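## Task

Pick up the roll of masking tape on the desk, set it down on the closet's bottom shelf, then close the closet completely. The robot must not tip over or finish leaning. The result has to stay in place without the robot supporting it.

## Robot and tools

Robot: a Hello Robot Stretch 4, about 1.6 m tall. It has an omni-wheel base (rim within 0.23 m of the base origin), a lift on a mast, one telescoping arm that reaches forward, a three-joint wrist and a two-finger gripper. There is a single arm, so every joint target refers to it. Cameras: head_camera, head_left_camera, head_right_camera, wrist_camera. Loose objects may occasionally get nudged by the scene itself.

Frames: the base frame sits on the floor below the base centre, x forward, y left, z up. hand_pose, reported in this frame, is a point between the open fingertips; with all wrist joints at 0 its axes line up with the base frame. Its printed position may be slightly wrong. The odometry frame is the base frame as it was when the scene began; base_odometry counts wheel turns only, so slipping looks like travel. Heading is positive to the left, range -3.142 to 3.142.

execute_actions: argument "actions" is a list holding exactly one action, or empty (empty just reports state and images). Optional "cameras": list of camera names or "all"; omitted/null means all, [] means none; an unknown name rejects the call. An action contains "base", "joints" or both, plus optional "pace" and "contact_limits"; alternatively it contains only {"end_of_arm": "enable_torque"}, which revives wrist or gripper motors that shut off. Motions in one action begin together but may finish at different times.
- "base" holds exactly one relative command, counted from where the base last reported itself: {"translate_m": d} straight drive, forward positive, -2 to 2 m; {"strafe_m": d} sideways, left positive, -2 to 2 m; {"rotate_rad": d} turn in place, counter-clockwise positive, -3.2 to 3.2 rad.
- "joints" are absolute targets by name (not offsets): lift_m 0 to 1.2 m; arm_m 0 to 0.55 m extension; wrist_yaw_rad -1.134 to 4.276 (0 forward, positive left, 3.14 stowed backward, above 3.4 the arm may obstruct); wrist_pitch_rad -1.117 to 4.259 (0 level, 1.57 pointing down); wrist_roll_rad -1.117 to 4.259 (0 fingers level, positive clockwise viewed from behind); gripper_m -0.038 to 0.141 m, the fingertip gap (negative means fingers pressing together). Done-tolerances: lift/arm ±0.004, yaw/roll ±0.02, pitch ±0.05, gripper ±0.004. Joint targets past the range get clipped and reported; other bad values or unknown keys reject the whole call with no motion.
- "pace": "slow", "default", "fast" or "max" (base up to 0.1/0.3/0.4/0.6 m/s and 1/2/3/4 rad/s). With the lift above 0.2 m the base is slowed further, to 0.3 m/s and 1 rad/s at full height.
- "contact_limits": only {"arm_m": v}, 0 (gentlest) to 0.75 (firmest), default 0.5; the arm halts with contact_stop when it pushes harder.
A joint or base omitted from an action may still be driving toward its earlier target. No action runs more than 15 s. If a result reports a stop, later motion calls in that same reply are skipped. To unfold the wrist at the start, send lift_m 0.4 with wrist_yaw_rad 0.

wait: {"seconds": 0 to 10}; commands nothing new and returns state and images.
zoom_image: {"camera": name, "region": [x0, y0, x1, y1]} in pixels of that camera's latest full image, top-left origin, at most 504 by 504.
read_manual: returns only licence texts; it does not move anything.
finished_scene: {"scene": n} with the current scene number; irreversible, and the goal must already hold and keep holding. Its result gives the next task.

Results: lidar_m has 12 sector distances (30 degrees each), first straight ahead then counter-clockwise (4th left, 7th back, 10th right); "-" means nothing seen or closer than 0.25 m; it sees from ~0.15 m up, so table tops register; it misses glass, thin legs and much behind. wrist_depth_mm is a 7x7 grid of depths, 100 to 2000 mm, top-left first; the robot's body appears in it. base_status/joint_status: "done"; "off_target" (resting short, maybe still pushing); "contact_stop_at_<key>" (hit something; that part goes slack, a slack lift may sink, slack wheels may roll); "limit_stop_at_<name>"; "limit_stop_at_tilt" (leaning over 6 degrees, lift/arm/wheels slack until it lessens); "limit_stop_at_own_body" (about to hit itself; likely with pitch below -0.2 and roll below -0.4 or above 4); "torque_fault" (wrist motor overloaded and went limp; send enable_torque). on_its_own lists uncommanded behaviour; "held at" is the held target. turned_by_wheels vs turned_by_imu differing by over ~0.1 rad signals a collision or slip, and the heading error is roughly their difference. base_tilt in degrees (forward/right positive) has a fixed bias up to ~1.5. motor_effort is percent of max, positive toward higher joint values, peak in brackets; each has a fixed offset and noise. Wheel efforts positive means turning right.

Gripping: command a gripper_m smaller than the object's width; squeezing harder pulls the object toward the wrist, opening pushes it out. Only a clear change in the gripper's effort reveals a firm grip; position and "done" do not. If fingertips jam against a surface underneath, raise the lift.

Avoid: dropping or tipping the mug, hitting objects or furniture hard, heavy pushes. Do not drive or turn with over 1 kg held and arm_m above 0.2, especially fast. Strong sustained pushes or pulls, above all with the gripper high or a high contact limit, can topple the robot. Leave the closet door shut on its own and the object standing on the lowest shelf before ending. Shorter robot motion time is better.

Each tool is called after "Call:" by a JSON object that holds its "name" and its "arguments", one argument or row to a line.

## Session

Call:
{"name": "execute_actions", "arguments": {
  "actions": [
    {"base":{"rotate_rad":-2.1},"joints":{"lift_m":0.4,"wrist_yaw_rad":0},"pace":"fast"}
  ],
  "cameras": ["head_left_camera"]
}}

Call:
{"name": "execute_actions", "arguments": {
  "actions": [
    {"base":{"rotate_rad":-2.1},"pace":"fast"}
  ],
  "cameras": ["head_left_camera"]
}}

Scene clock: 2.33 s.
base_odometry: x=+0.000 y=+0.000 heading=-2.100 (m, m, rad; odometry frame)
turned_by_wheels: -2.100 (rad since the last result)
turned_by_imu: -2.125 (rad since the last result)
base_tilt: forward=+0.4 right=-0.5 (deg)
lidar_m: 1.10 1.27 1.21 1.31 1.80 2.16 2.26 2.60 2.50 2.58 1.06 1.02
base_status: done
joint_positions: lift_m=+0.400 arm_m=-0.003 wrist_yaw_rad=+0.000 wrist_pitch_rad=-0.012 wrist_roll_rad=+0.016 gripper_m=+0.057
joint_status: all done
motor_effort: lift_m=+21(22) arm_m=-1(1) wrist_yaw_rad=-2(9) wrist_pitch_rad=-7(6) wrist_roll_rad=-1(1) gripper_m=-3(4) wheel_0=+2(10) wheel_1=+2(10) wheel_2=+2(9) (%)
hand_pose: x=+0.4568 y=-0.0873 z=+0.5815 quat_wxyz=(+1.000, +0.008, -0.006, +0.000) (m; base frame)
wrist_depth_mm: 1042 1281 1576 1983 1708 1464 750 / 1042 1281 1464 1229 1060 1008 931 / 1060 1281 1576 1921 1708 1499 1366 / 1060 1308 1661 1921 1708 1537 1366 / 1060 1308 1537 1921 1708 1537 1366 / 1060 1308 201 1708 192 1499 1397 / 1078 1182 1281 - 1366 1308 1336
pictures: head_left_camera
Images, in order (width x height): head_left_camera 420x672.

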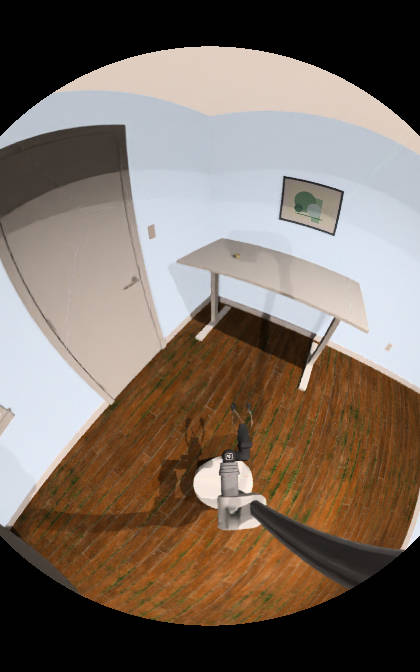

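Scene clock: 4.30 s.
base_odometry: x=+0.000 y=+0.000 heading=+2.084 (m, m, rad; odometry frame)
turned_by_wheels: -2.100 (rad since the last result)
turned_by_imu: -2.125 (rad since the last result)
base_tilt: forward=+0.3 right=-0.3 (deg)
lidar_m: 2.46 2.59 1.07 1.02 1.12 1.27 1.20 1.31 1.82 2.16 2.25 2.57
base_status: done
joint_positions: lift_m=+0.400 arm_m=-0.003 wrist_yaw_rad=+0.000 wrist_pitch_rad=-0.012 wrist_roll_rad=+0.016 gripper_m=+0.057
joint_status: not commanded
motor_effort: lift_m=+20(21) arm_m=-1(1) wrist_yaw_rad=+0(2) wrist_pitch_rad=-7(6) wrist_roll_rad=-1(1) gripper_m=-3(3) wheel_0=+2(9) wheel_1=+2(10) wheel_2=+2(10) (%)
hand_pose: x=+0.4568 y=-0.0875 z=+0.5816 quat_wxyz=(+1.000, +0.008, -0.006, +0.000) (m; base frame)
wrist_depth_mm: - - - - - - - / - - - - - - - / - - - - - - - / - - - - - - - / - - - - - - - / 1863 1863 201 1921 193 - - / 1281 1205 1366 - 1366 1308 1464
pictures: head_left_camera
Images, in order (width x height): head_left_camera 420x672.

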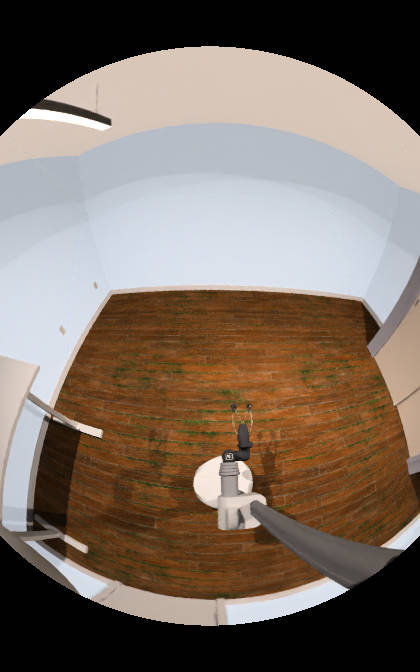

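Call:
{"name": "execute_actions", "arguments": {
  "actions": [
    {"base":{"rotate_rad":-1.55},"joints":{"lift_m":0.865,"gripper_m":-0.03},"pace":"fast"}
  ]
}}

Scene clock: 6.63 s.
base_odometry: x=+0.000 y=+0.000 heading=+0.534 (m, m, rad; odometry frame)
turned_by_wheels: -1.550 (rad since the last result)
turned_by_imu: -1.568 (rad since the last result)
base_tilt: forward=+0.2 right=-0.3 (deg)
lidar_m: 2.14 2.25 2.57 2.47 2.54 1.07 1.04 1.12 1.25 1.20 1.30 1.77
base_status: done
joint_positions: lift_m=+0.865 arm_m=-0.003 wrist_yaw_rad=+0.000 wrist_pitch_rad=-0.012 wrist_roll_rad=+0.016 gripper_m=-0.030
joint_status: all done
motor_effort: lift_m=+22(24) arm_m=-1(1) wrist_yaw_rad=+0(1) wrist_pitch_rad=-7(7) wrist_roll_rad=-1(1) gripper_m=-17(17) wheel_0=+0(10) wheel_1=+0(7) wheel_2=+0(10) (%)
hand_pose: x=+0.4568 y=-0.0874 z=+1.0465 quat_wxyz=(+1.000, +0.008, -0.006, +0.000) (m; base frame)
wrist_depth_mm: - 1983 1983 1983 1921 - 1921 / - - 1983 1983 1921 - 1921 / - 1983 - - 1983 - 1921 / - 1983 - - 1983 - 1921 / - - - - 1921 - 1863 / - - 180 199 182 - 1863 / - - 1983 - 1983 - 1863
pictures: head_camera, head_left_camera, head_right_camera, wrist_camera
Images, in order (width x height): head_camera 420x560, head_left_camera 420x672, head_right_camera 420x672, wrist_camera 616x392.

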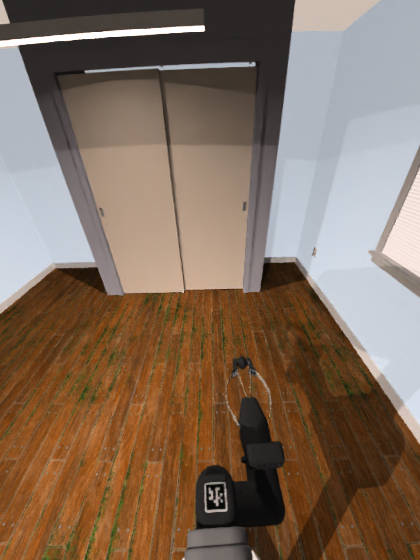

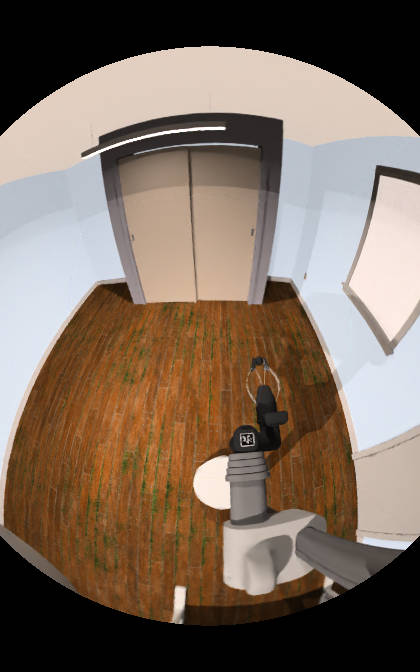

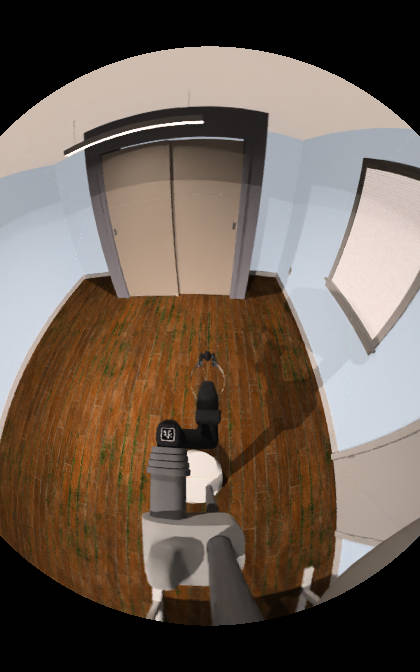

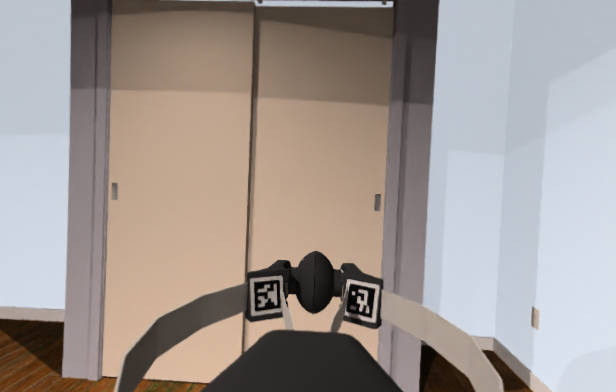

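Call:
{"name": "execute_actions", "arguments": {
  "actions": [
    {"base":{"translate_m":1.5},"joints":{"wrist_yaw_rad":0.0},"pace":"max"}
  ],
  "cameras": ["wrist_camera"]
}}

Scene clock: 11.93 s.
base_odometry: x=+1.291 y=+0.764 heading=+0.534 (m, m, rad; odometry frame)
turned_by_wheels: +0.000 (rad since the last result)
turned_by_imu: +0.000 (rad since the last result)
base_tilt: forward=+0.3 right=-0.3 (deg)
lidar_m: 0.65 0.71 0.98 2.41 2.54 3.46 3.40 1.81 1.32 1.27 0.88 0.72
base_status: done
joint_positions: lift_m=+0.865 arm_m=-0.003 wrist_yaw_rad=+0.000 wrist_pitch_rad=-0.012 wrist_roll_rad=+0.016 gripper_m=-0.030
joint_status: all done
motor_effort: lift_m=+22(21) arm_m=+0(1) wrist_yaw_rad=+0(0) wrist_pitch_rad=-7(6) wrist_roll_rad=-1(1) gripper_m=-15(15) wheel_0=+2(7) wheel_1=+2(7) wheel_2=-1(13) (%)
hand_pose: x=+0.4568 y=-0.0874 z=+1.0465 quat_wxyz=(+1.000, +0.008, -0.006, +0.000) (m; base frame)
wrist_depth_mm: 492 492 484 477 469 462 459 / 496 492 484 477 469 466 455 / 500 496 488 480 473 466 459 / 500 496 488 480 473 469 459 / 504 500 492 488 477 473 466 / 504 504 180 199 182 469 466 / 512 504 496 - 480 473 469
pictures: wrist_camera
Images, in order (width x height): wrist_camera 616x392.

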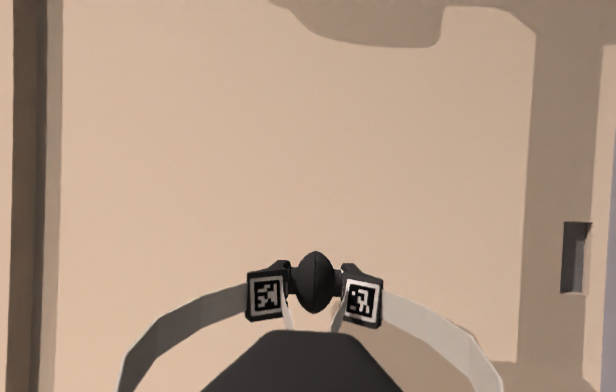

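Call:
{"name": "execute_actions", "arguments": {
  "actions": [
    {"base":{"rotate_rad":-0.045},"joints":{"wrist_yaw_rad":0.7,"lift_m":0.8}}
  ],
  "cameras": []
}}

Call:
{"name": "execute_actions", "arguments": {
  "actions": [
    {"base":{"strafe_m":-0.6},"joints":{"arm_m":0.2}}
  ],
  "cameras": ["wrist_camera","head_camera"]
}}

Scene clock: 13.30 s.
base_odometry: x=+1.291 y=+0.764 heading=+0.490 (m, m, rad; odometry frame)
turned_by_wheels: -0.045 (rad since the last result)
turned_by_imu: -0.045 (rad since the last result)
base_tilt: forward=+0.3 right=-0.2 (deg)
lidar_m: 0.67 0.70 0.93 2.42 2.53 3.43 3.43 1.87 1.34 1.25 1.32 0.73
base_status: done
joint_positions: lift_m=+0.800 arm_m=-0.003 wrist_yaw_rad=+0.700 wrist_pitch_rad=-0.012 wrist_roll_rad=+0.016 gripper_m=-0.030
joint_status: all done
motor_effort: lift_m=+18(21) arm_m=-1(1) wrist_yaw_rad=+1(8) wrist_pitch_rad=-6(7) wrist_roll_rad=-1(1) gripper_m=-15(15) wheel_0=+1(5) wheel_1=+1(6) wheel_2=+2(7) (%)
hand_pose: x=+0.4453 y=+0.1188 z=+0.9818 quat_wxyz=(+0.939, +0.009, -0.003, +0.343) (m; base frame)
wrist_depth_mm: - 904 676 544 488 413 366 / - 904 668 544 488 415 364 / - 904 668 539 484 413 364 / - 904 668 539 484 413 364 / - 904 661 539 488 413 364 / - 904 180 200 181 413 364 / 1983 798 683 - 466 389 362
pictures: none
No camera images: the call's "cameras" was empty. Leave "cameras" out to get every camera's image.

Scene clock: 16.63 s.
base_odometry: x=+1.573 y=+0.234 heading=+0.492 (m, m, rad; odometry frame)
turned_by_wheels: +0.002 (rad since the last result)
turned_by_imu: +0.003 (rad since the last result)
base_tilt: forward=+0.3 right=-0.1 (deg)
lidar_m: 0.62 0.66 1.01 3.01 3.16 3.49 2.91 0.95 0.70 0.66 0.72 0.99
base_status: done
joint_positions: lift_m=+0.800 arm_m=+0.199 wrist_yaw_rad=+0.726 wrist_pitch_rad=-0.011 wrist_roll_rad=+0.016 gripper_m=-0.030
joint_status: all done
on_its_own: wrist_yaw_rad is at rest, and its effort (-75) is outside its rest range (-13 to +13)
motor_effort: lift_m=+19(18) arm_m=+6(5) wrist_yaw_rad=-75(100) wrist_pitch_rad=-8(8) wrist_roll_rad=-1(2) gripper_m=-14(19) wheel_0=+16(22) wheel_1=+9(11) wheel_2=+1(6) (%)
hand_pose: x=+0.6436 y=+0.1261 z=+0.9816 quat_wxyz=(+0.935, +0.009, -0.003, +0.355) (m; base frame)
wrist_depth_mm: 831 615 436 229 202 170 154 / 831 615 436 229 202 170 153 / 842 615 436 227 201 170 153 / 842 621 433 228 201 169 153 / 831 609 436 228 201 170 153 / 904 544 181 185 186 170 153 / 866 574 452 - 191 163 153
pictures: head_camera, wrist_camera
Images, in order (width x height): head_camera 420x560, wrist_camera 616x392.

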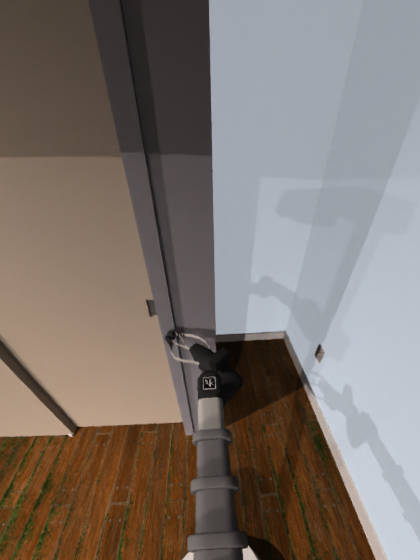

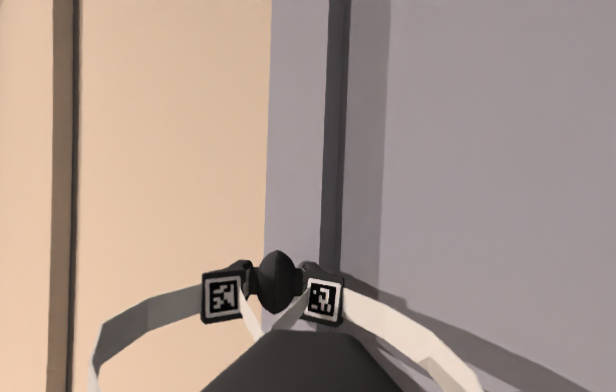

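Call:
{"name": "execute_actions", "arguments": {
  "actions": [
    {"joints":{"arm_m":0.0}}
  ],
  "cameras": []
}}

Call:
{"name": "execute_actions", "arguments": {
  "actions": [
    {"base":{"strafe_m":0.2},"joints":{"wrist_yaw_rad":0.0}}
  ],
  "cameras": ["wrist_camera"]
}}

Scene clock: 18.43 s.
base_odometry: x=+1.573 y=+0.234 heading=+0.490 (m, m, rad; odometry frame)
turned_by_wheels: -0.002 (rad since the last result)
turned_by_imu: -0.002 (rad since the last result)
base_tilt: forward=+0.3 right=-0.3 (deg)
lidar_m: 0.61 0.63 1.00 3.00 3.14 3.53 2.94 0.99 0.69 0.65 0.71 1.00
base_status: not commanded
joint_positions: lift_m=+0.800 arm_m=+0.001 wrist_yaw_rad=+0.700 wrist_pitch_rad=-0.012 wrist_roll_rad=+0.016 gripper_m=-0.030
joint_status: all done
motor_effort: lift_m=+19(19) arm_m=-6(6) wrist_yaw_rad=-1(76) wrist_pitch_rad=-7(8) wrist_roll_rad=-1(1) gripper_m=-15(16) wheel_0=-2(16) wheel_1=+0(9) wheel_2=+0(0) (%)
hand_pose: x=+0.4490 y=+0.1190 z=+0.9817 quat_wxyz=(+0.939, +0.009, -0.003, +0.343) (m; base frame)
wrist_depth_mm: 1397 946 750 585 399 355 314 / 1366 976 759 585 399 353 315 / 1397 946 741 591 399 355 315 / 1397 960 741 585 399 355 315 / 1430 960 741 554 402 355 315 / 1430 946 181 199 181 355 315 / 1366 904 768 - 389 332 314
pictures: none
No camera images: the call's "cameras" was empty. Leave "cameras" out to get every camera's image.

Scene clock: 20.37 s.
base_odometry: x=+1.479 y=+0.411 heading=+0.490 (m, m, rad; odometry frame)
turned_by_wheels: +0.000 (rad since the last result)
turned_by_imu: +0.001 (rad since the last result)
base_tilt: forward=+0.3 right=-0.4 (deg)
lidar_m: 0.62 0.73 0.92 2.82 2.92 3.46 3.44 1.32 0.90 0.84 0.94 0.66
base_status: done
joint_positions: lift_m=+0.800 arm_m=+0.001 wrist_yaw_rad=+0.000 wrist_pitch_rad=-0.012 wrist_roll_rad=+0.016 gripper_m=-0.030
joint_status: all done
motor_effort: lift_m=+19(19) arm_m=-6(6) wrist_yaw_rad=-2(8) wrist_pitch_rad=-7(7) wrist_roll_rad=-1(1) gripper_m=-15(15) wheel_0=+0(10) wheel_1=+1(7) wheel_2=+0(2) (%)
hand_pose: x=+0.4605 y=-0.0873 z=+0.9817 quat_wxyz=(+1.000, +0.008, -0.006, +0.000) (m; base frame)
wrist_depth_mm: 480 484 480 402 415 1160 1138 / 488 484 480 415 415 1160 1138 / 492 488 484 415 415 1138 1160 / 496 488 488 418 421 1160 1160 / 492 492 492 410 421 1160 1160 / 492 492 181 200 181 1182 1160 / 496 496 496 - 421 1182 1160
pictures: wrist_camera
Images, in order (width x height): wrist_camera 616x392.

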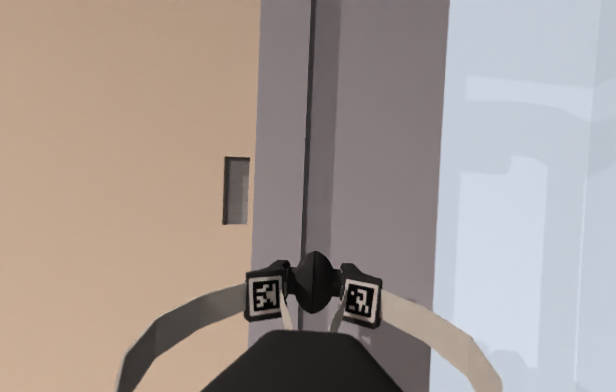

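Call:
{"name": "execute_actions", "arguments": {
  "actions": [
    {"base":{"strafe_m":0.125},"joints":{"lift_m":0.83,"arm_m":0.2}}
  ],
  "cameras": ["wrist_camera"]
}}

Call:
{"name": "execute_actions", "arguments": {
  "actions": [
    {"joints":{"arm_m":0.3},"contact_limits":{"arm_m":0.3},"pace":"slow"}
  ],
  "cameras": ["wrist_camera"]
}}

Scene clock: 22.20 s.
base_odometry: x=+1.420 y=+0.521 heading=+0.490 (m, m, rad; odometry frame)
turned_by_wheels: +0.000 (rad since the last result)
turned_by_imu: +0.001 (rad since the last result)
base_tilt: forward=+0.2 right=-0.3 (deg)
lidar_m: 0.62 0.70 0.93 2.70 2.81 3.50 3.40 1.48 1.04 0.98 1.05 0.65
base_status: done
joint_positions: lift_m=+0.830 arm_m=+0.199 wrist_yaw_rad=+0.000 wrist_pitch_rad=-0.012 wrist_roll_rad=+0.016 gripper_m=-0.030
joint_status: all done
motor_effort: lift_m=+22(22) arm_m=+6(9) wrist_yaw_rad=+0(1) wrist_pitch_rad=-7(7) wrist_roll_rad=-1(1) gripper_m=-15(17) wheel_0=+1(9) wheel_1=+0(8) wheel_2=+0(1) (%)
hand_pose: x=+0.6583 y=-0.0874 z=+1.0115 quat_wxyz=(+1.000, +0.008, -0.006, +0.000) (m; base frame)
wrist_depth_mm: 283 282 279 281 268 202 216 / 286 285 282 282 262 202 216 / 286 286 285 283 251 204 216 / 289 286 285 283 245 204 217 / 290 287 286 286 236 206 219 / 291 287 181 200 182 206 220 / 291 290 289 - 216 207 220
pictures: wrist_camera
Images, in order (width x height): wrist_camera 616x392.

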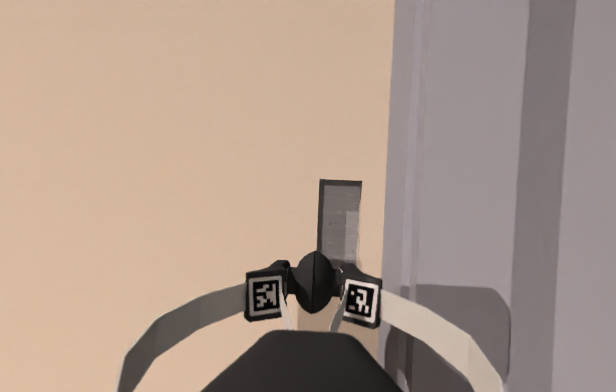

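Scene clock: 23.90 s.
base_odometry: x=+1.420 y=+0.521 heading=+0.489 (m, m, rad; odometry frame)
turned_by_wheels: +0.000 (rad since the last result)
turned_by_imu: +0.003 (rad since the last result)
base_tilt: forward=+0.1 right=-0.3 (deg)
lidar_m: 0.64 0.70 0.93 2.71 2.82 3.47 3.41 1.51 1.01 0.98 1.08 0.65
base_status: not commanded
joint_positions: lift_m=+0.830 arm_m=+0.260 wrist_yaw_rad=-0.007 wrist_pitch_rad=-0.012 wrist_roll_rad=+0.016 gripper_m=-0.030
joint_status: arm_m contact_stop (moved +0.061 of +0.101)
on_its_own: arm_m is slack since a contact_stop (your +0.300 is given up); wrist_yaw_rad is at rest, and its effort (+20) is outside its rest range (-13 to +13)
motor_effort: lift_m=+22(22) arm_m=+0(19) wrist_yaw_rad=+20(41) wrist_pitch_rad=-5(9) wrist_roll_rad=-1(1) gripper_m=-13(15) wheel_0=+1(3) wheel_1=+1(4) wheel_2=-6(10) (%)
contact_limits: arm_m 0.3
hand_pose: x=+0.7188 y=-0.0894 z=+1.0117 quat_wxyz=(+1.000, +0.008, -0.006, -0.003) (m; base frame)
wrist_depth_mm: 225 224 223 223 221 144 144 / 225 225 224 223 222 145 144 / 226 226 225 224 224 145 145 / 228 227 226 227 224 146 146 / 229 228 227 226 226 146 146 / 229 229 181 206 177 147 147 / 231 230 229 - 193 147 147
pictures: wrist_camera
Images, in order (width x height): wrist_camera 616x392.

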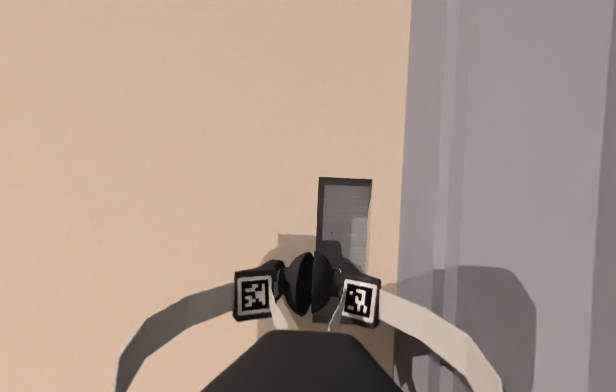

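Similar to the state that worked.

Call:
{"name": "execute_actions", "arguments": {
  "actions": [
    {"base":{"strafe_m":0.17},"joints":{"arm_m":0.266},"pace":"slow"}
  ],
  "cameras": ["wrist_camera","head_camera"]
}}

Scene clock: 26.80 s.
base_odometry: x=+1.340 y=+0.671 heading=+0.488 (m, m, rad; odometry frame)
turned_by_wheels: -0.001 (rad since the last result)
turned_by_imu: -0.013 (rad since the last result)
base_tilt: forward=+0.1 right=-0.2 (deg)
lidar_m: 0.68 0.72 0.91 2.53 2.61 3.50 3.41 1.73 1.19 1.16 1.22 0.70
base_status: done
joint_positions: lift_m=+0.830 arm_m=+0.264 wrist_yaw_rad=-0.023 wrist_pitch_rad=-0.013 wrist_roll_rad=+0.016 gripper_m=-0.030
joint_status: all done
on_its_own: wrist_yaw_rad is at rest, and its effort (+65) is outside its rest range (-13 to +13)
motor_effort: lift_m=+22(22) arm_m=+13(13) wrist_yaw_rad=+65(66) wrist_pitch_rad=-3(7) wrist_roll_rad=-1(1) gripper_m=-8(15) wheel_0=-3(12) wheel_1=+4(9) wheel_2=-17(17) (%)
hand_pose: x=+0.7209 y=-0.0940 z=+1.0118 quat_wxyz=(+1.000, +0.008, -0.007, -0.011) (m; base frame)
wrist_depth_mm: 218 219 220 220 223 640 452 / 220 220 221 223 223 634 449 / 220 221 222 223 224 580 442 / 221 222 223 225 237 621 439 / 222 224 224 225 239 603 436 / 222 224 180 202 182 564 433 / 224 225 227 - 500 500 430
pictures: head_camera, wrist_camera
Images, in order (width x height): head_camera 420x560, wrist_camera 616x392.

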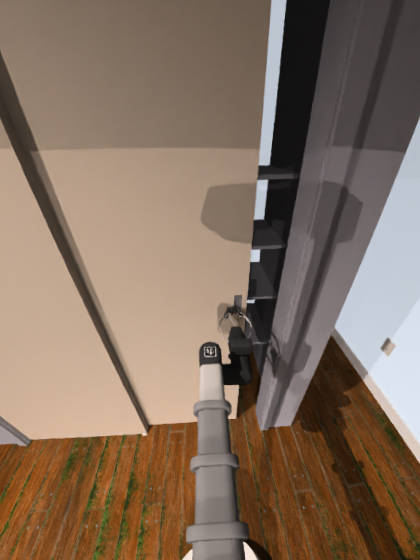

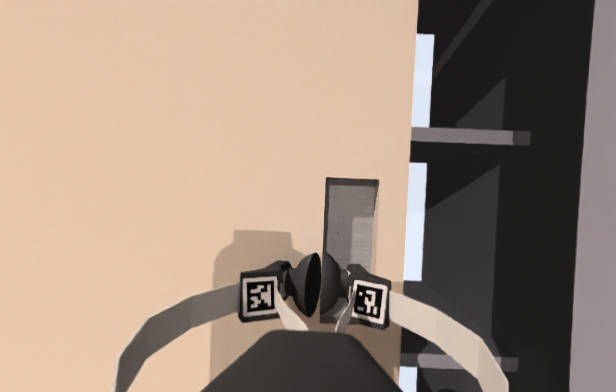

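Call:
{"name": "execute_actions", "arguments": {
  "actions": [
    {"joints":{"arm_m":0.2},"pace":"default"}
  ],
  "cameras": []
}}

Call:
{"name": "execute_actions", "arguments": {
  "actions": [
    {"base":{"strafe_m":-0.13}}
  ],
  "cameras": []
}}

Call:
{"name": "execute_actions", "arguments": {
  "actions": [
    {"joints":{"arm_m":0.35},"contact_limits":{"arm_m":0.3},"pace":"slow"}
  ],
  "cameras": ["wrist_camera"]
}}

Call:
{"name": "execute_actions", "arguments": {
  "actions": [
    {"base":{"strafe_m":0.35},"pace":"slow"}
  ],
  "cameras": ["head_camera"]
}}

Scene clock: 28.07 s.
base_odometry: x=+1.341 y=+0.671 heading=+0.489 (m, m, rad; odometry frame)
turned_by_wheels: +0.001 (rad since the last result)
turned_by_imu: +0.002 (rad since the last result)
base_tilt: forward=+0.3 right=-0.3 (deg)
lidar_m: 0.66 0.70 0.94 2.53 2.64 3.52 3.42 1.72 1.21 1.15 1.21 0.67
base_status: not commanded
joint_positions: lift_m=+0.830 arm_m=+0.201 wrist_yaw_rad=+0.000 wrist_pitch_rad=-0.012 wrist_roll_rad=+0.016 gripper_m=-0.030
joint_status: all done
motor_effort: lift_m=+22(22) arm_m=-6(12) wrist_yaw_rad=+0(65) wrist_pitch_rad=-7(7) wrist_roll_rad=-1(1) gripper_m=-16(18) wheel_0=+0(4) wheel_1=+1(5) wheel_2=+0(17) (%)
hand_pose: x=+0.6605 y=-0.0875 z=+1.0115 quat_wxyz=(+1.000, +0.008, -0.006, +0.000) (m; base frame)
wrist_depth_mm: 278 278 278 277 759 707 404 / 279 278 278 278 960 691 477 / 281 281 279 279 544 597 329 / 282 281 282 279 960 668 325 / 285 282 282 281 960 654 322 / 286 285 180 201 181 615 319 / 287 287 285 - 976 535 317
pictures: none
No camera images: the call's "cameras" was empty. Leave "cameras" out to get every camera's image.

Scene clock: 29.70 s.
base_odometry: x=+1.402 y=+0.556 heading=+0.489 (m, m, rad; odometry frame)
turned_by_wheels: +0.000 (rad since the last result)
turned_by_imu: +0.000 (rad since the last result)
base_tilt: forward=+0.2 right=-0.3 (deg)
lidar_m: 0.68 0.74 0.91 2.63 2.76 3.50 3.43 1.57 1.08 1.03 1.10 0.65
base_status: done
joint_positions: lift_m=+0.830 arm_m=+0.201 wrist_yaw_rad=+0.000 wrist_pitch_rad=-0.012 wrist_roll_rad=+0.016 gripper_m=-0.030
joint_status: not commanded
motor_effort: lift_m=+22(22) arm_m=-6(7) wrist_yaw_rad=+0(1) wrist_pitch_rad=-6(7) wrist_roll_rad=-1(1) gripper_m=-15(16) wheel_0=-1(9) wheel_1=+1(9) wheel_2=+0(1) (%)
hand_pose: x=+0.6605 y=-0.0875 z=+1.0115 quat_wxyz=(+1.000, +0.008, -0.006, +0.000) (m; base frame)
wrist_depth_mm: 279 279 286 866 750 204 200 / 282 279 294 960 842 202 202 / 281 283 298 960 634 203 203 / 283 283 307 960 788 204 204 / 283 285 312 976 768 205 204 / 286 286 179 201 181 206 206 / 287 287 286 - 304 206 207
pictures: none
No camera images: the call's "cameras" was empty. Leave "cameras" out to get every camera's image.

Scene clock: 32.47 s.
base_odometry: x=+1.402 y=+0.556 heading=+0.489 (m, m, rad; odometry frame)
turned_by_wheels: +0.000 (rad since the last result)
turned_by_imu: +0.001 (rad since the last result)
base_tilt: forward=+0.2 right=-0.4 (deg)
lidar_m: 0.67 0.71 0.92 2.64 2.76 3.49 3.41 1.55 1.08 1.01 1.08 0.66
base_status: not commanded
joint_positions: lift_m=+0.830 arm_m=+0.349 wrist_yaw_rad=+0.000 wrist_pitch_rad=-0.012 wrist_roll_rad=+0.016 gripper_m=-0.030
joint_status: all done
motor_effort: lift_m=+22(22) arm_m=+6(6) wrist_yaw_rad=-1(0) wrist_pitch_rad=-7(6) wrist_roll_rad=-1(1) gripper_m=-15(16) wheel_0=-1(1) wheel_1=+0(0) wheel_2=+0(0) (%)
contact_limits: arm_m 0.3
hand_pose: x=+0.8082 y=-0.0874 z=+1.0115 quat_wxyz=(+1.000, +0.008, -0.006, +0.000) (m; base frame)
wrist_depth_mm: 132 156 809 809 759 399 137 / 133 157 820 798 798 394 135 / 133 159 580 530 492 181 133 / 134 161 820 820 768 179 132 / 135 163 809 820 759 177 131 / 135 155 180 201 180 174 129 / 136 147 473 - 477 144 129
pictures: wrist_camera
Images, in order (width x height): wrist_camera 616x392.

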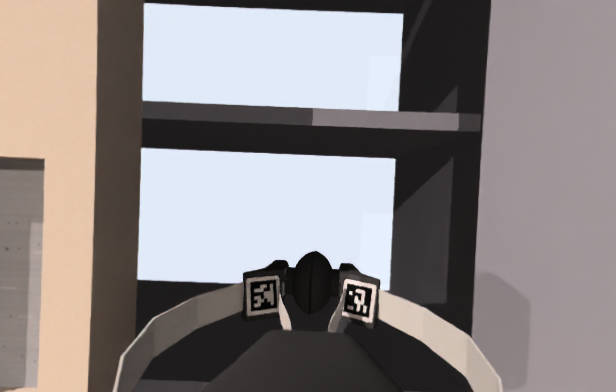

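Scene clock: 37.10 s.
base_odometry: x=+1.237 y=+0.865 heading=+0.489 (m, m, rad; odometry frame)
turned_by_wheels: +0.000 (rad since the last result)
turned_by_imu: +0.002 (rad since the last result)
base_tilt: forward=+0.4 right=-0.3 (deg)
lidar_m: 0.67 0.66 0.93 2.32 2.38 3.24 3.43 2.02 1.44 1.37 0.91 0.80
base_status: done
joint_positions: lift_m=+0.830 arm_m=+0.349 wrist_yaw_rad=+0.000 wrist_pitch_rad=-0.012 wrist_roll_rad=+0.016 gripper_m=-0.030
joint_status: not commanded
motor_effort: lift_m=+22(22) arm_m=+6(6) wrist_yaw_rad=+1(27) wrist_pitch_rad=-7(7) wrist_roll_rad=-1(1) gripper_m=-16(22) wheel_0=-1(14) wheel_1=+3(5) wheel_2=-1(4) (%)
hand_pose: x=+0.8082 y=-0.0875 z=+1.0115 quat_wxyz=(+1.000, +0.008, -0.006, +0.000) (m; base frame)
wrist_depth_mm: 126 798 809 798 798 798 750 / 126 397 798 809 809 798 778 / 127 480 580 530 492 459 439 / 128 809 809 809 809 798 759 / 128 820 809 809 809 820 759 / 128 580 181 200 181 723 691 / 129 159 477 - 469 430 496
pictures: head_camera
Images, in order (width x height): head_camera 420x560.

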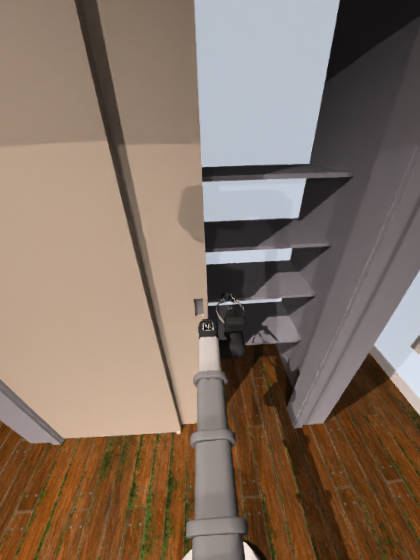

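Call:
{"name": "execute_actions", "arguments": {
  "actions": [
    {"base":{"strafe_m":0.2},"pace":"slow"}
  ],
  "cameras": []
}}

Call:
{"name": "execute_actions", "arguments": {
  "actions": [
    {"base":{"strafe_m":-0.2}}
  ],
  "cameras": []
}}

Call:
{"name": "execute_actions", "arguments": {
  "actions": [
    {"joints":{"arm_m":0,"lift_m":0.35,"gripper_m":0.1}}
  ],
  "cameras": ["head_camera","wrist_camera"]
}}

Scene clock: 40.40 s.
base_odometry: x=+1.144 y=+1.041 heading=+0.487 (m, m, rad; odometry frame)
turned_by_wheels: -0.002 (rad since the last result)
turned_by_imu: -0.001 (rad since the last result)
base_tilt: forward=+0.3 right=-0.3 (deg)
lidar_m: 0.62 0.66 0.90 2.10 2.18 2.98 3.43 2.31 1.67 1.58 0.94 0.99
base_status: done
joint_positions: lift_m=+0.830 arm_m=+0.349 wrist_yaw_rad=-0.014 wrist_pitch_rad=-0.012 wrist_roll_rad=+0.016 gripper_m=-0.029
joint_status: not commanded
on_its_own: wrist_yaw_rad is at rest, and its effort (+40) is outside its rest range (-13 to +13)
motor_effort: lift_m=+21(21) arm_m=+6(6) wrist_yaw_rad=+40(39) wrist_pitch_rad=-6(7) wrist_roll_rad=-1(1) gripper_m=-22(20) wheel_0=-17(16) wheel_1=-4(5) wheel_2=-6(5) (%)
hand_pose: x=+0.8070 y=-0.0914 z=+1.0115 quat_wxyz=(+1.000, +0.008, -0.006, -0.007) (m; base frame)
wrist_depth_mm: 123 124 788 809 798 798 809 / 124 124 798 809 809 820 809 / 125 125 452 530 492 455 484 / 135 126 809 820 809 809 831 / 137 127 820 798 820 820 820 / 138 127 165 199 180 715 741 / 139 127 161 - 477 427 496
pictures: none
No camera images: the call's "cameras" was empty. Leave "cameras" out to get every camera's image.

Scene clock: 42.33 s.
base_odometry: x=+1.237 y=+0.865 heading=+0.487 (m, m, rad; odometry frame)
turned_by_wheels: +0.000 (rad since the last result)
turned_by_imu: +0.000 (rad since the last result)
base_tilt: forward=+0.3 right=-0.3 (deg)
lidar_m: 0.70 0.67 0.92 2.30 2.39 3.25 3.44 2.05 1.47 1.39 0.89 0.80
base_status: done
joint_positions: lift_m=+0.830 arm_m=+0.349 wrist_yaw_rad=+0.000 wrist_pitch_rad=-0.012 wrist_roll_rad=+0.016 gripper_m=-0.030
joint_status: not commanded
motor_effort: lift_m=+21(22) arm_m=+6(6) wrist_yaw_rad=+0(40) wrist_pitch_rad=-7(6) wrist_roll_rad=-1(1) gripper_m=-16(22) wheel_0=+0(15) wheel_1=-1(12) wheel_2=-1(5) (%)
hand_pose: x=+0.8083 y=-0.0875 z=+1.0115 quat_wxyz=(+1.000, +0.008, -0.006, +0.000) (m; base frame)
wrist_depth_mm: 809 809 798 798 798 798 750 / 798 798 798 809 809 809 768 / 723 640 574 530 488 459 436 / 820 809 809 820 809 809 759 / 820 809 820 809 809 820 750 / 621 640 181 200 181 715 683 / 439 418 480 - 473 430 496
pictures: none
No camera images: the call's "cameras" was empty. Leave "cameras" out to get every camera's image.

Scene clock: 45.20 s.
base_odometry: x=+1.237 y=+0.865 heading=+0.487 (m, m, rad; odometry frame)
turned_by_wheels: +0.000 (rad since the last result)
turned_by_imu: +0.001 (rad since the last result)
base_tilt: forward=+0.1 right=-0.3 (deg)
lidar_m: 0.71 0.68 0.92 2.31 2.40 3.27 3.40 2.05 1.45 1.36 0.90 0.81
base_status: not commanded
joint_positions: lift_m=+0.350 arm_m=+0.001 wrist_yaw_rad=+0.000 wrist_pitch_rad=-0.012 wrist_roll_rad=+0.016 gripper_m=+0.100
joint_status: all done
motor_effort: lift_m=+18(22) arm_m=-6(6) wrist_yaw_rad=+0(0) wrist_pitch_rad=-7(7) wrist_roll_rad=-1(1) gripper_m=-2(15) wheel_0=+0(0) wheel_1=-1(1) wheel_2=-1(1) (%)
hand_pose: x=+0.4605 y=-0.0874 z=+0.5318 quat_wxyz=(+1.000, +0.008, -0.006, +0.000) (m; base frame)
wrist_depth_mm: 430 473 1138 1138 1138 1138 788 / 430 477 904 878 854 917 759 / 430 480 1160 1160 1160 1160 778 / 433 484 1182 1160 1160 1138 768 / 436 488 788 1042 917 960 750 / 439 484 1205 1182 220 976 759 / 439 488 1182 - 1160 991 750
pictures: head_camera, wrist_camera
Images, in order (width x height): head_camera 420x560, wrist_camera 616x392.

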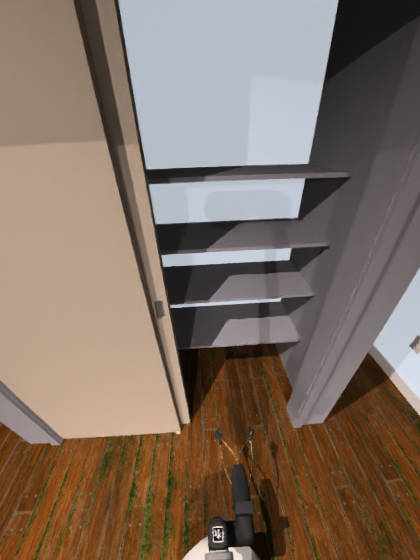

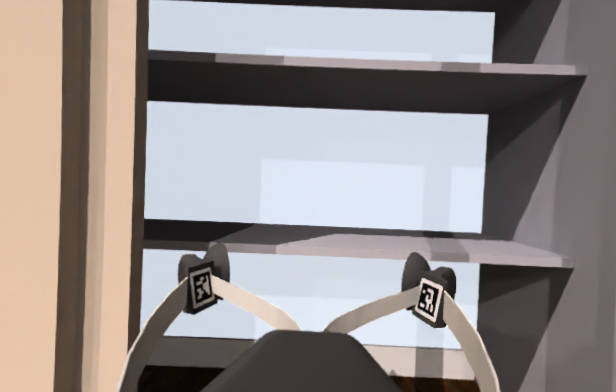

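Call:
{"name": "execute_actions", "arguments": {
  "actions": [
    {"base":{"translate_m":-0.8},"joints":{"lift_m":0.7},"pace":"fast"}
  ],
  "cameras": []
}}

Call:
{"name": "execute_actions", "arguments": {
  "actions": [
    {"base":{"rotate_rad":3.105},"pace":"fast"}
  ],
  "cameras": ["head_camera","wrist_camera"]
}}

Scene clock: 48.63 s.
base_odometry: x=+0.530 y=+0.490 heading=+0.487 (m, m, rad; odometry frame)
turned_by_wheels: +0.000 (rad since the last result)
turned_by_imu: +0.002 (rad since the last result)
base_tilt: forward=+0.2 right=-0.4 (deg)
lidar_m: 1.46 1.48 2.41 2.28 2.39 2.70 2.10 1.86 1.48 1.39 1.46 1.53
base_status: done
joint_positions: lift_m=+0.700 arm_m=+0.001 wrist_yaw_rad=+0.000 wrist_pitch_rad=-0.012 wrist_roll_rad=+0.016 gripper_m=+0.100
joint_status: all done
motor_effort: lift_m=+22(22) arm_m=-6(6) wrist_yaw_rad=+0(0) wrist_pitch_rad=-7(7) wrist_roll_rad=-1(1) gripper_m=-2(2) wheel_0=-1(8) wheel_1=-1(7) wheel_2=-3(12) (%)
hand_pose: x=+0.4605 y=-0.0874 z=+0.8814 quat_wxyz=(+1.000, +0.008, -0.006, +0.000) (m; base frame)
wrist_depth_mm: 1229 1255 1255 1983 1983 1205 1983 / 1255 1229 1229 1863 1983 1229 1921 / 1255 1255 1229 1983 1921 1229 1921 / 1255 1255 1229 1983 - 1229 1921 / 1255 1255 1255 - 1983 1255 - / 1281 1255 1281 1756 220 1229 1921 / 1255 1281 1281 - 1983 1229 1921
pictures: none
No camera images: the call's "cameras" was empty. Leave "cameras" out to get every camera's image.

Scene clock: 51.17 s.
base_odometry: x=+0.530 y=+0.490 heading=-2.691 (m, m, rad; odometry frame)
turned_by_wheels: +3.105 (rad since the last result)
turned_by_imu: +3.144 (rad since the last result)
base_tilt: forward=+0.3 right=-0.3 (deg)
lidar_m: 1.74 1.80 1.49 1.38 1.42 1.50 1.46 1.49 2.42 2.31 2.31 2.72
base_status: done
joint_positions: lift_m=+0.700 arm_m=+0.001 wrist_yaw_rad=+0.000 wrist_pitch_rad=-0.012 wrist_roll_rad=+0.016 gripper_m=+0.100
joint_status: not commanded
motor_effort: lift_m=+22(22) arm_m=-6(6) wrist_yaw_rad=-2(2) wrist_pitch_rad=-7(7) wrist_roll_rad=-1(1) gripper_m=-2(2) wheel_0=-1(9) wheel_1=-2(8) wheel_2=+1(8) (%)
hand_pose: x=+0.4605 y=-0.0874 z=+0.8814 quat_wxyz=(+1.000, +0.008, -0.006, +0.000) (m; base frame)
wrist_depth_mm: - - - - - - - / - - - - - - - / - - - - - - - / - - - - - - - / - - - - - - - / - - - - 219 - - / 1863 1808 - - - 1983 -
pictures: head_camera, wrist_camera
Images, in order (width x height): head_camera 420x560, wrist_camera 616x392.

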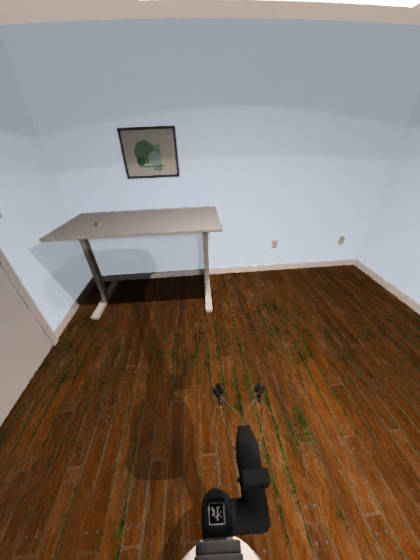

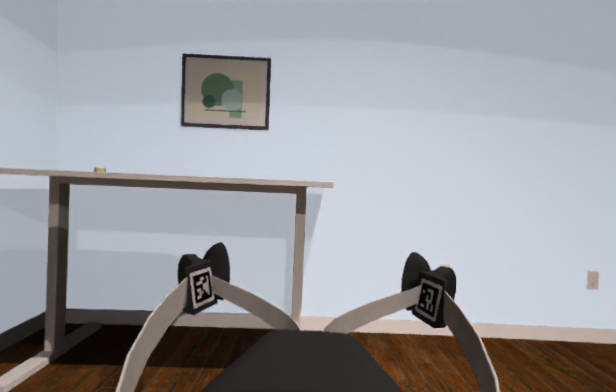

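Call:
{"name": "execute_actions", "arguments": {
  "actions": [
    {"base":{"strafe_m":0.9},"joints":{"lift_m":0.85},"pace":"fast"}
  ],
  "cameras": []
}}

Call:
{"name": "execute_actions", "arguments": {
  "actions": [
    {"base":{"translate_m":0.9},"pace":"fast"}
  ],
  "cameras": ["head_camera","wrist_camera"]
}}

Scene clock: 54.83 s.
base_odometry: x=+0.922 y=-0.320 heading=-2.691 (m, m, rad; odometry frame)
turned_by_wheels: +0.000 (rad since the last result)
turned_by_imu: +0.004 (rad since the last result)
base_tilt: forward=+0.2 right=-0.2 (deg)
lidar_m: 1.69 0.79 0.55 0.47 0.49 0.70 1.45 1.52 2.04 3.20 3.33 1.81
base_status: done
joint_positions: lift_m=+0.850 arm_m=+0.001 wrist_yaw_rad=+0.000 wrist_pitch_rad=-0.012 wrist_roll_rad=+0.016 gripper_m=+0.100
joint_status: all done
motor_effort: lift_m=+22(23) arm_m=-6(6) wrist_yaw_rad=-1(2) wrist_pitch_rad=-7(7) wrist_roll_rad=-1(1) gripper_m=-2(3) wheel_0=+3(12) wheel_1=+0(13) wheel_2=+1(1) (%)
hand_pose: x=+0.4605 y=-0.0874 z=+1.0314 quat_wxyz=(+1.000, +0.008, -0.006, +0.000) (m; base frame)
wrist_depth_mm: 904 1397 - - - - - / 904 1366 - - - - - / 904 1430 - - - - - / 917 1430 - - - - - / 904 1430 - - - - - / 931 1281 1863 - 220 - - / 946 1255 - - - - -
pictures: none
No camera images: the call's "cameras" was empty. Leave "cameras" out to get every camera's image.

Scene clock: 58.57 s.
base_odometry: x=+0.112 y=-0.712 heading=-2.691 (m, m, rad; odometry frame)
turned_by_wheels: +0.000 (rad since the last result)
turned_by_imu: +0.000 (rad since the last result)
base_tilt: forward=+0.3 right=-0.3 (deg)
lidar_m: 0.80 0.82 0.56 0.53 0.55 0.78 1.99 2.60 3.33 3.17 1.20 0.87
base_status: done
joint_positions: lift_m=+0.850 arm_m=+0.001 wrist_yaw_rad=+0.000 wrist_pitch_rad=-0.012 wrist_roll_rad=+0.016 gripper_m=+0.100
joint_status: not commanded
motor_effort: lift_m=+21(21) arm_m=-6(6) wrist_yaw_rad=-1(1) wrist_pitch_rad=-8(7) wrist_roll_rad=-2(1) gripper_m=-2(2) wheel_0=+1(9) wheel_1=+1(7) wheel_2=+2(13) (%)
hand_pose: x=+0.4605 y=-0.0874 z=+1.0314 quat_wxyz=(+1.000, +0.008, -0.006, +0.000) (m; base frame)
wrist_depth_mm: 991 1430 1430 1430 1397 1430 1430 / 976 1430 1430 1464 1430 1430 1499 / 976 1430 1464 1430 1464 1464 1464 / 991 1397 1430 1464 1464 1464 1464 / 750 778 683 723 768 831 891 / 1025 1281 1464 1499 220 1464 1499 / 1025 1308 1430 - 1499 1499 1464
pictures: head_camera, wrist_camera
Images, in order (width x height): head_camera 420x560, wrist_camera 616x392.

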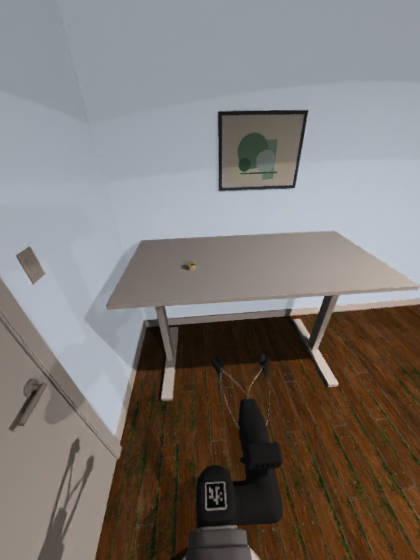

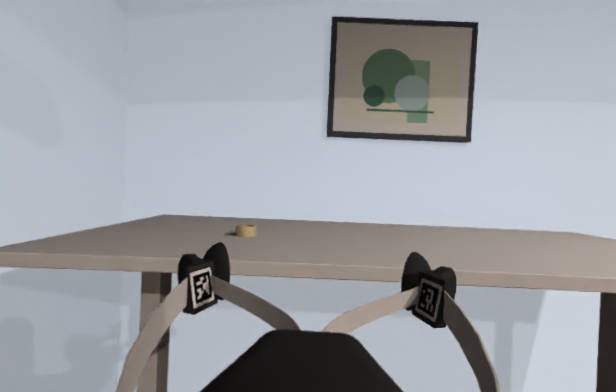

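Call:
{"name": "execute_actions", "arguments": {
  "actions": [
    {"base":{"strafe_m":0.2},"joints":{"lift_m":0.95,"wrist_pitch_rad":0.8,"gripper_m":0.13}}
  ],
  "cameras": []
}}

Call:
{"name": "execute_actions", "arguments": {
  "actions": [
    {"base":{"translate_m":0.5},"joints":{"arm_m":0.2}}
  ],
  "cameras": ["head_camera","wrist_camera"]
}}

Scene clock: 60.67 s.
base_odometry: x=+0.199 y=-0.892 heading=-2.691 (m, m, rad; odometry frame)
turned_by_wheels: +0.000 (rad since the last result)
turned_by_imu: +0.001 (rad since the last result)
base_tilt: forward=+0.2 right=-0.2 (deg)
lidar_m: 0.81 0.45 0.35 0.33 0.35 0.50 1.22 2.71 3.28 3.38 1.22 0.86
base_status: done
joint_positions: lift_m=+0.950 arm_m=+0.001 wrist_yaw_rad=+0.000 wrist_pitch_rad=+0.801 wrist_roll_rad=+0.016 gripper_m=+0.130
joint_status: all done
motor_effort: lift_m=+22(26) arm_m=-6(6) wrist_yaw_rad=-1(0) wrist_pitch_rad=-4(4) wrist_roll_rad=-1(1) gripper_m=-3(4) wheel_0=-1(10) wheel_1=+1(7) wheel_2=+0(2) (%)
hand_pose: x=+0.3727 y=-0.0874 z=+0.9208 quat_wxyz=(+0.921, +0.007, +0.390, -0.003) (m; base frame)
wrist_depth_mm: 683 1025 1366 1397 1397 1397 1397 / 683 1025 1537 1576 1618 1576 1618 / 683 1025 1537 1708 1756 1756 1708 / 683 1025 1499 1537 1576 1499 1499 / 654 960 1308 1336 1366 1336 1336 / 654 891 1138 1205 1118 1160 1205 / 661 891 1098 - 1078 1078 1098
pictures: none
No camera images: the call's "cameras" was empty. Leave "cameras" out to get every camera's image.

Scene clock: 63.83 s.
torque_fault: wrist_pitch_rad switched itself off since the last result.
base_odometry: x=-0.251 y=-1.110 heading=-2.691 (m, m, rad; odometry frame)
turned_by_wheels: +0.000 (rad since the last result)
turned_by_imu: +0.000 (rad since the last result)
base_tilt: forward=+0.0 right=-0.3 (deg)
lidar_m: 0.32 0.31 0.41 0.32 0.32 0.49 1.37 3.13 3.54 3.33 0.50 0.40
base_status: done
joint_positions: lift_m=+0.950 arm_m=+0.199 wrist_yaw_rad=-0.001 wrist_pitch_rad=+1.756 wrist_roll_rad=+0.015 gripper_m=+0.130
joint_status: all done
on_its_own: wrist_pitch_rad is off since a torque_fault, until you send "end_of_arm": "enable_torque" (your +0.800 is given up)
motor_effort: lift_m=+21(25) arm_m=+6(8) wrist_yaw_rad=+1(13) wrist_pitch_rad=+0(100) wrist_roll_rad=+1(39) gripper_m=-1(0) wheel_0=+1(9) wheel_1=+3(8) wheel_2=-2(15) (%)
hand_pose: x=+0.3167 y=-0.0874 z=+0.8446 quat_wxyz=(+0.639, +0.005, +0.769, -0.006) (m; base frame)
wrist_depth_mm: 101 - - - - - - / 102 102 101 101 - - - / 106 105 104 103 102 101 - / 110 109 107 106 105 104 103 / 114 113 111 110 109 107 107 / 118 117 115 114 113 112 111 / 654 878 1255 - 1205 1205 1182
pictures: head_camera, wrist_camera
Images, in order (width x height): head_camera 420x560, wrist_camera 616x392.

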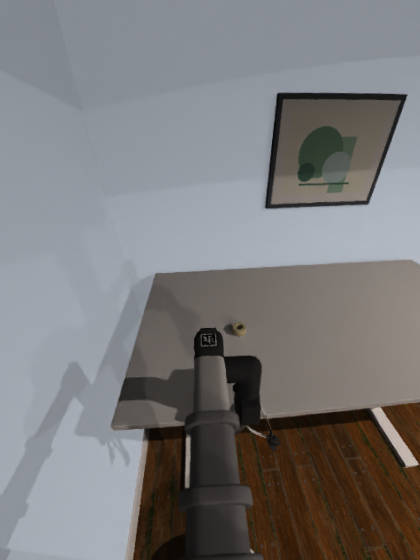

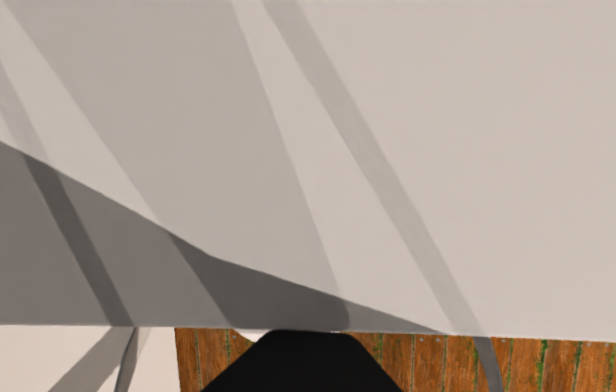

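Call:
{"name": "execute_actions", "arguments": {
  "actions": [
    {"base":{"translate_m":-0.25},"joints":{"arm_m":0.0}}
  ],
  "cameras": []
}}

Call:
{"name": "execute_actions", "arguments": {
  "actions": [
    {"end_of_arm":"enable_torque"}
  ],
  "cameras": []
}}

Call:
{"name": "execute_actions", "arguments": {
  "actions": [
    {"joints":{"lift_m":1.1,"wrist_pitch_rad":0.8}}
  ],
  "cameras": ["wrist_camera"]
}}

Scene clock: 66.30 s.
base_odometry: x=-0.026 y=-1.001 heading=-2.691 (m, m, rad; odometry frame)
turned_by_wheels: +0.000 (rad since the last result)
turned_by_imu: +0.001 (rad since the last result)
base_tilt: forward=+0.4 right=-0.3 (deg)
lidar_m: 0.55 0.57 0.30 0.33 0.34 0.48 1.21 2.92 3.54 3.36 0.85 0.59
base_status: done
joint_positions: lift_m=+0.950 arm_m=+0.001 wrist_yaw_rad=+0.000 wrist_pitch_rad=+1.745 wrist_roll_rad=+0.015 gripper_m=+0.130
joint_status: all done
on_its_own: wrist_pitch_rad is off since a torque_fault, until you send "end_of_arm": "enable_torque" (your +0.800 is given up)
motor_effort: lift_m=+21(21) arm_m=-6(7) wrist_yaw_rad=+0(1) wrist_pitch_rad=+0(1) wrist_roll_rad=+1(1) gripper_m=-2(1) wheel_0=+0(7) wheel_1=-2(7) wheel_2=+0(10) (%)
hand_pose: x=+0.1221 y=-0.0874 z=+0.8440 quat_wxyz=(+0.643, +0.005, +0.766, -0.006) (m; base frame)
wrist_depth_mm: 634 931 1008 976 991 976 960 / 627 917 1042 1042 1008 1008 991 / 634 904 1078 854 1042 1042 1042 / 627 917 891 866 1060 1078 1060 / 627 854 904 904 1118 1098 1098 / 634 820 1182 609 1138 1138 1138 / 627 854 1229 - 1205 1205 1182
pictures: none
No camera images: the call's "cameras" was empty. Leave "cameras" out to get every camera's image.

Scene clock: 66.60 s.
base_odometry: x=-0.026 y=-1.001 heading=-2.691 (m, m, rad; odometry frame)
turned_by_wheels: +0.000 (rad since the last result)
turned_by_imu: +0.000 (rad since the last result)
base_tilt: forward=+0.3 right=-0.4 (deg)
lidar_m: 0.56 0.57 0.33 0.32 0.36 0.50 1.19 2.92 3.55 3.35 0.85 0.59
base_status: not commanded
joint_positions: lift_m=+0.950 arm_m=+0.001 wrist_yaw_rad=+0.000 wrist_pitch_rad=+1.745 wrist_roll_rad=+0.015 gripper_m=+0.130
joint_status: not commanded
end_of_arm: enable_torque: each motor that was off is on again
on_its_own: wrist_pitch_rad is held at +1.745, not at your +0.800, since a torque_fault
motor_effort: lift_m=+21(21) arm_m=-7(6) wrist_yaw_rad=-1(0) wrist_pitch_rad=+0(0) wrist_roll_rad=+0(0) gripper_m=-1(2) wheel_0=-1(1) wheel_1=-3(3) wheel_2=+1(0) (%)
hand_pose: x=+0.1221 y=-0.0874 z=+0.8440 quat_wxyz=(+0.643, +0.005, +0.766, -0.006) (m; base frame)
wrist_depth_mm: 634 931 991 991 991 991 976 / 627 917 1042 1042 1025 1008 991 / 634 904 1060 854 1042 1042 1042 / 627 904 878 878 1078 1078 1060 / 627 854 904 891 1118 1118 1098 / 634 809 1182 603 1160 1118 1138 / 627 866 1205 - 1182 1205 1182
pictures: none
No camera images: the call's "cameras" was empty. Leave "cameras" out to get every camera's image.

Scene clock: 68.30 s.
base_odometry: x=-0.026 y=-1.001 heading=-2.691 (m, m, rad; odometry frame)
turned_by_wheels: +0.000 (rad since the last result)
turned_by_imu: +0.000 (rad since the last result)
base_tilt: forward=+0.4 right=-0.2 (deg)
lidar_m: 0.57 0.55 0.33 0.34 0.36 0.51 1.21 2.92 3.53 3.35 0.84 0.57
base_status: not commanded
joint_positions: lift_m=+1.100 arm_m=+0.001 wrist_yaw_rad=+0.000 wrist_pitch_rad=+0.802 wrist_roll_rad=+0.015 gripper_m=+0.130
joint_status: all done
motor_effort: lift_m=+22(23) arm_m=-6(6) wrist_yaw_rad=-1(1) wrist_pitch_rad=-6(12) wrist_roll_rad=+0(0) gripper_m=-1(2) wheel_0=-1(1) wheel_1=-3(3) wheel_2=+1(0) (%)
hand_pose: x=+0.3726 y=-0.0874 z=+1.0707 quat_wxyz=(+0.921, +0.007, +0.390, -0.003) (m; base frame)
wrist_depth_mm: 699 866 723 732 723 723 723 / 699 591 591 591 591 591 591 / 615 496 496 496 496 496 496 / 691 976 1464 1661 1708 1661 1661 / 699 976 1464 1537 1537 1537 1499 / 699 904 1308 1336 1308 1308 1366 / 707 991 1255 - 1205 1205 1229
pictures: wrist_camera
Images, in order (width x height): wrist_camera 616x392.

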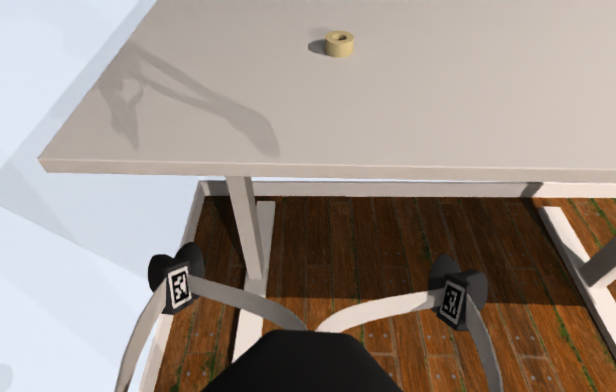

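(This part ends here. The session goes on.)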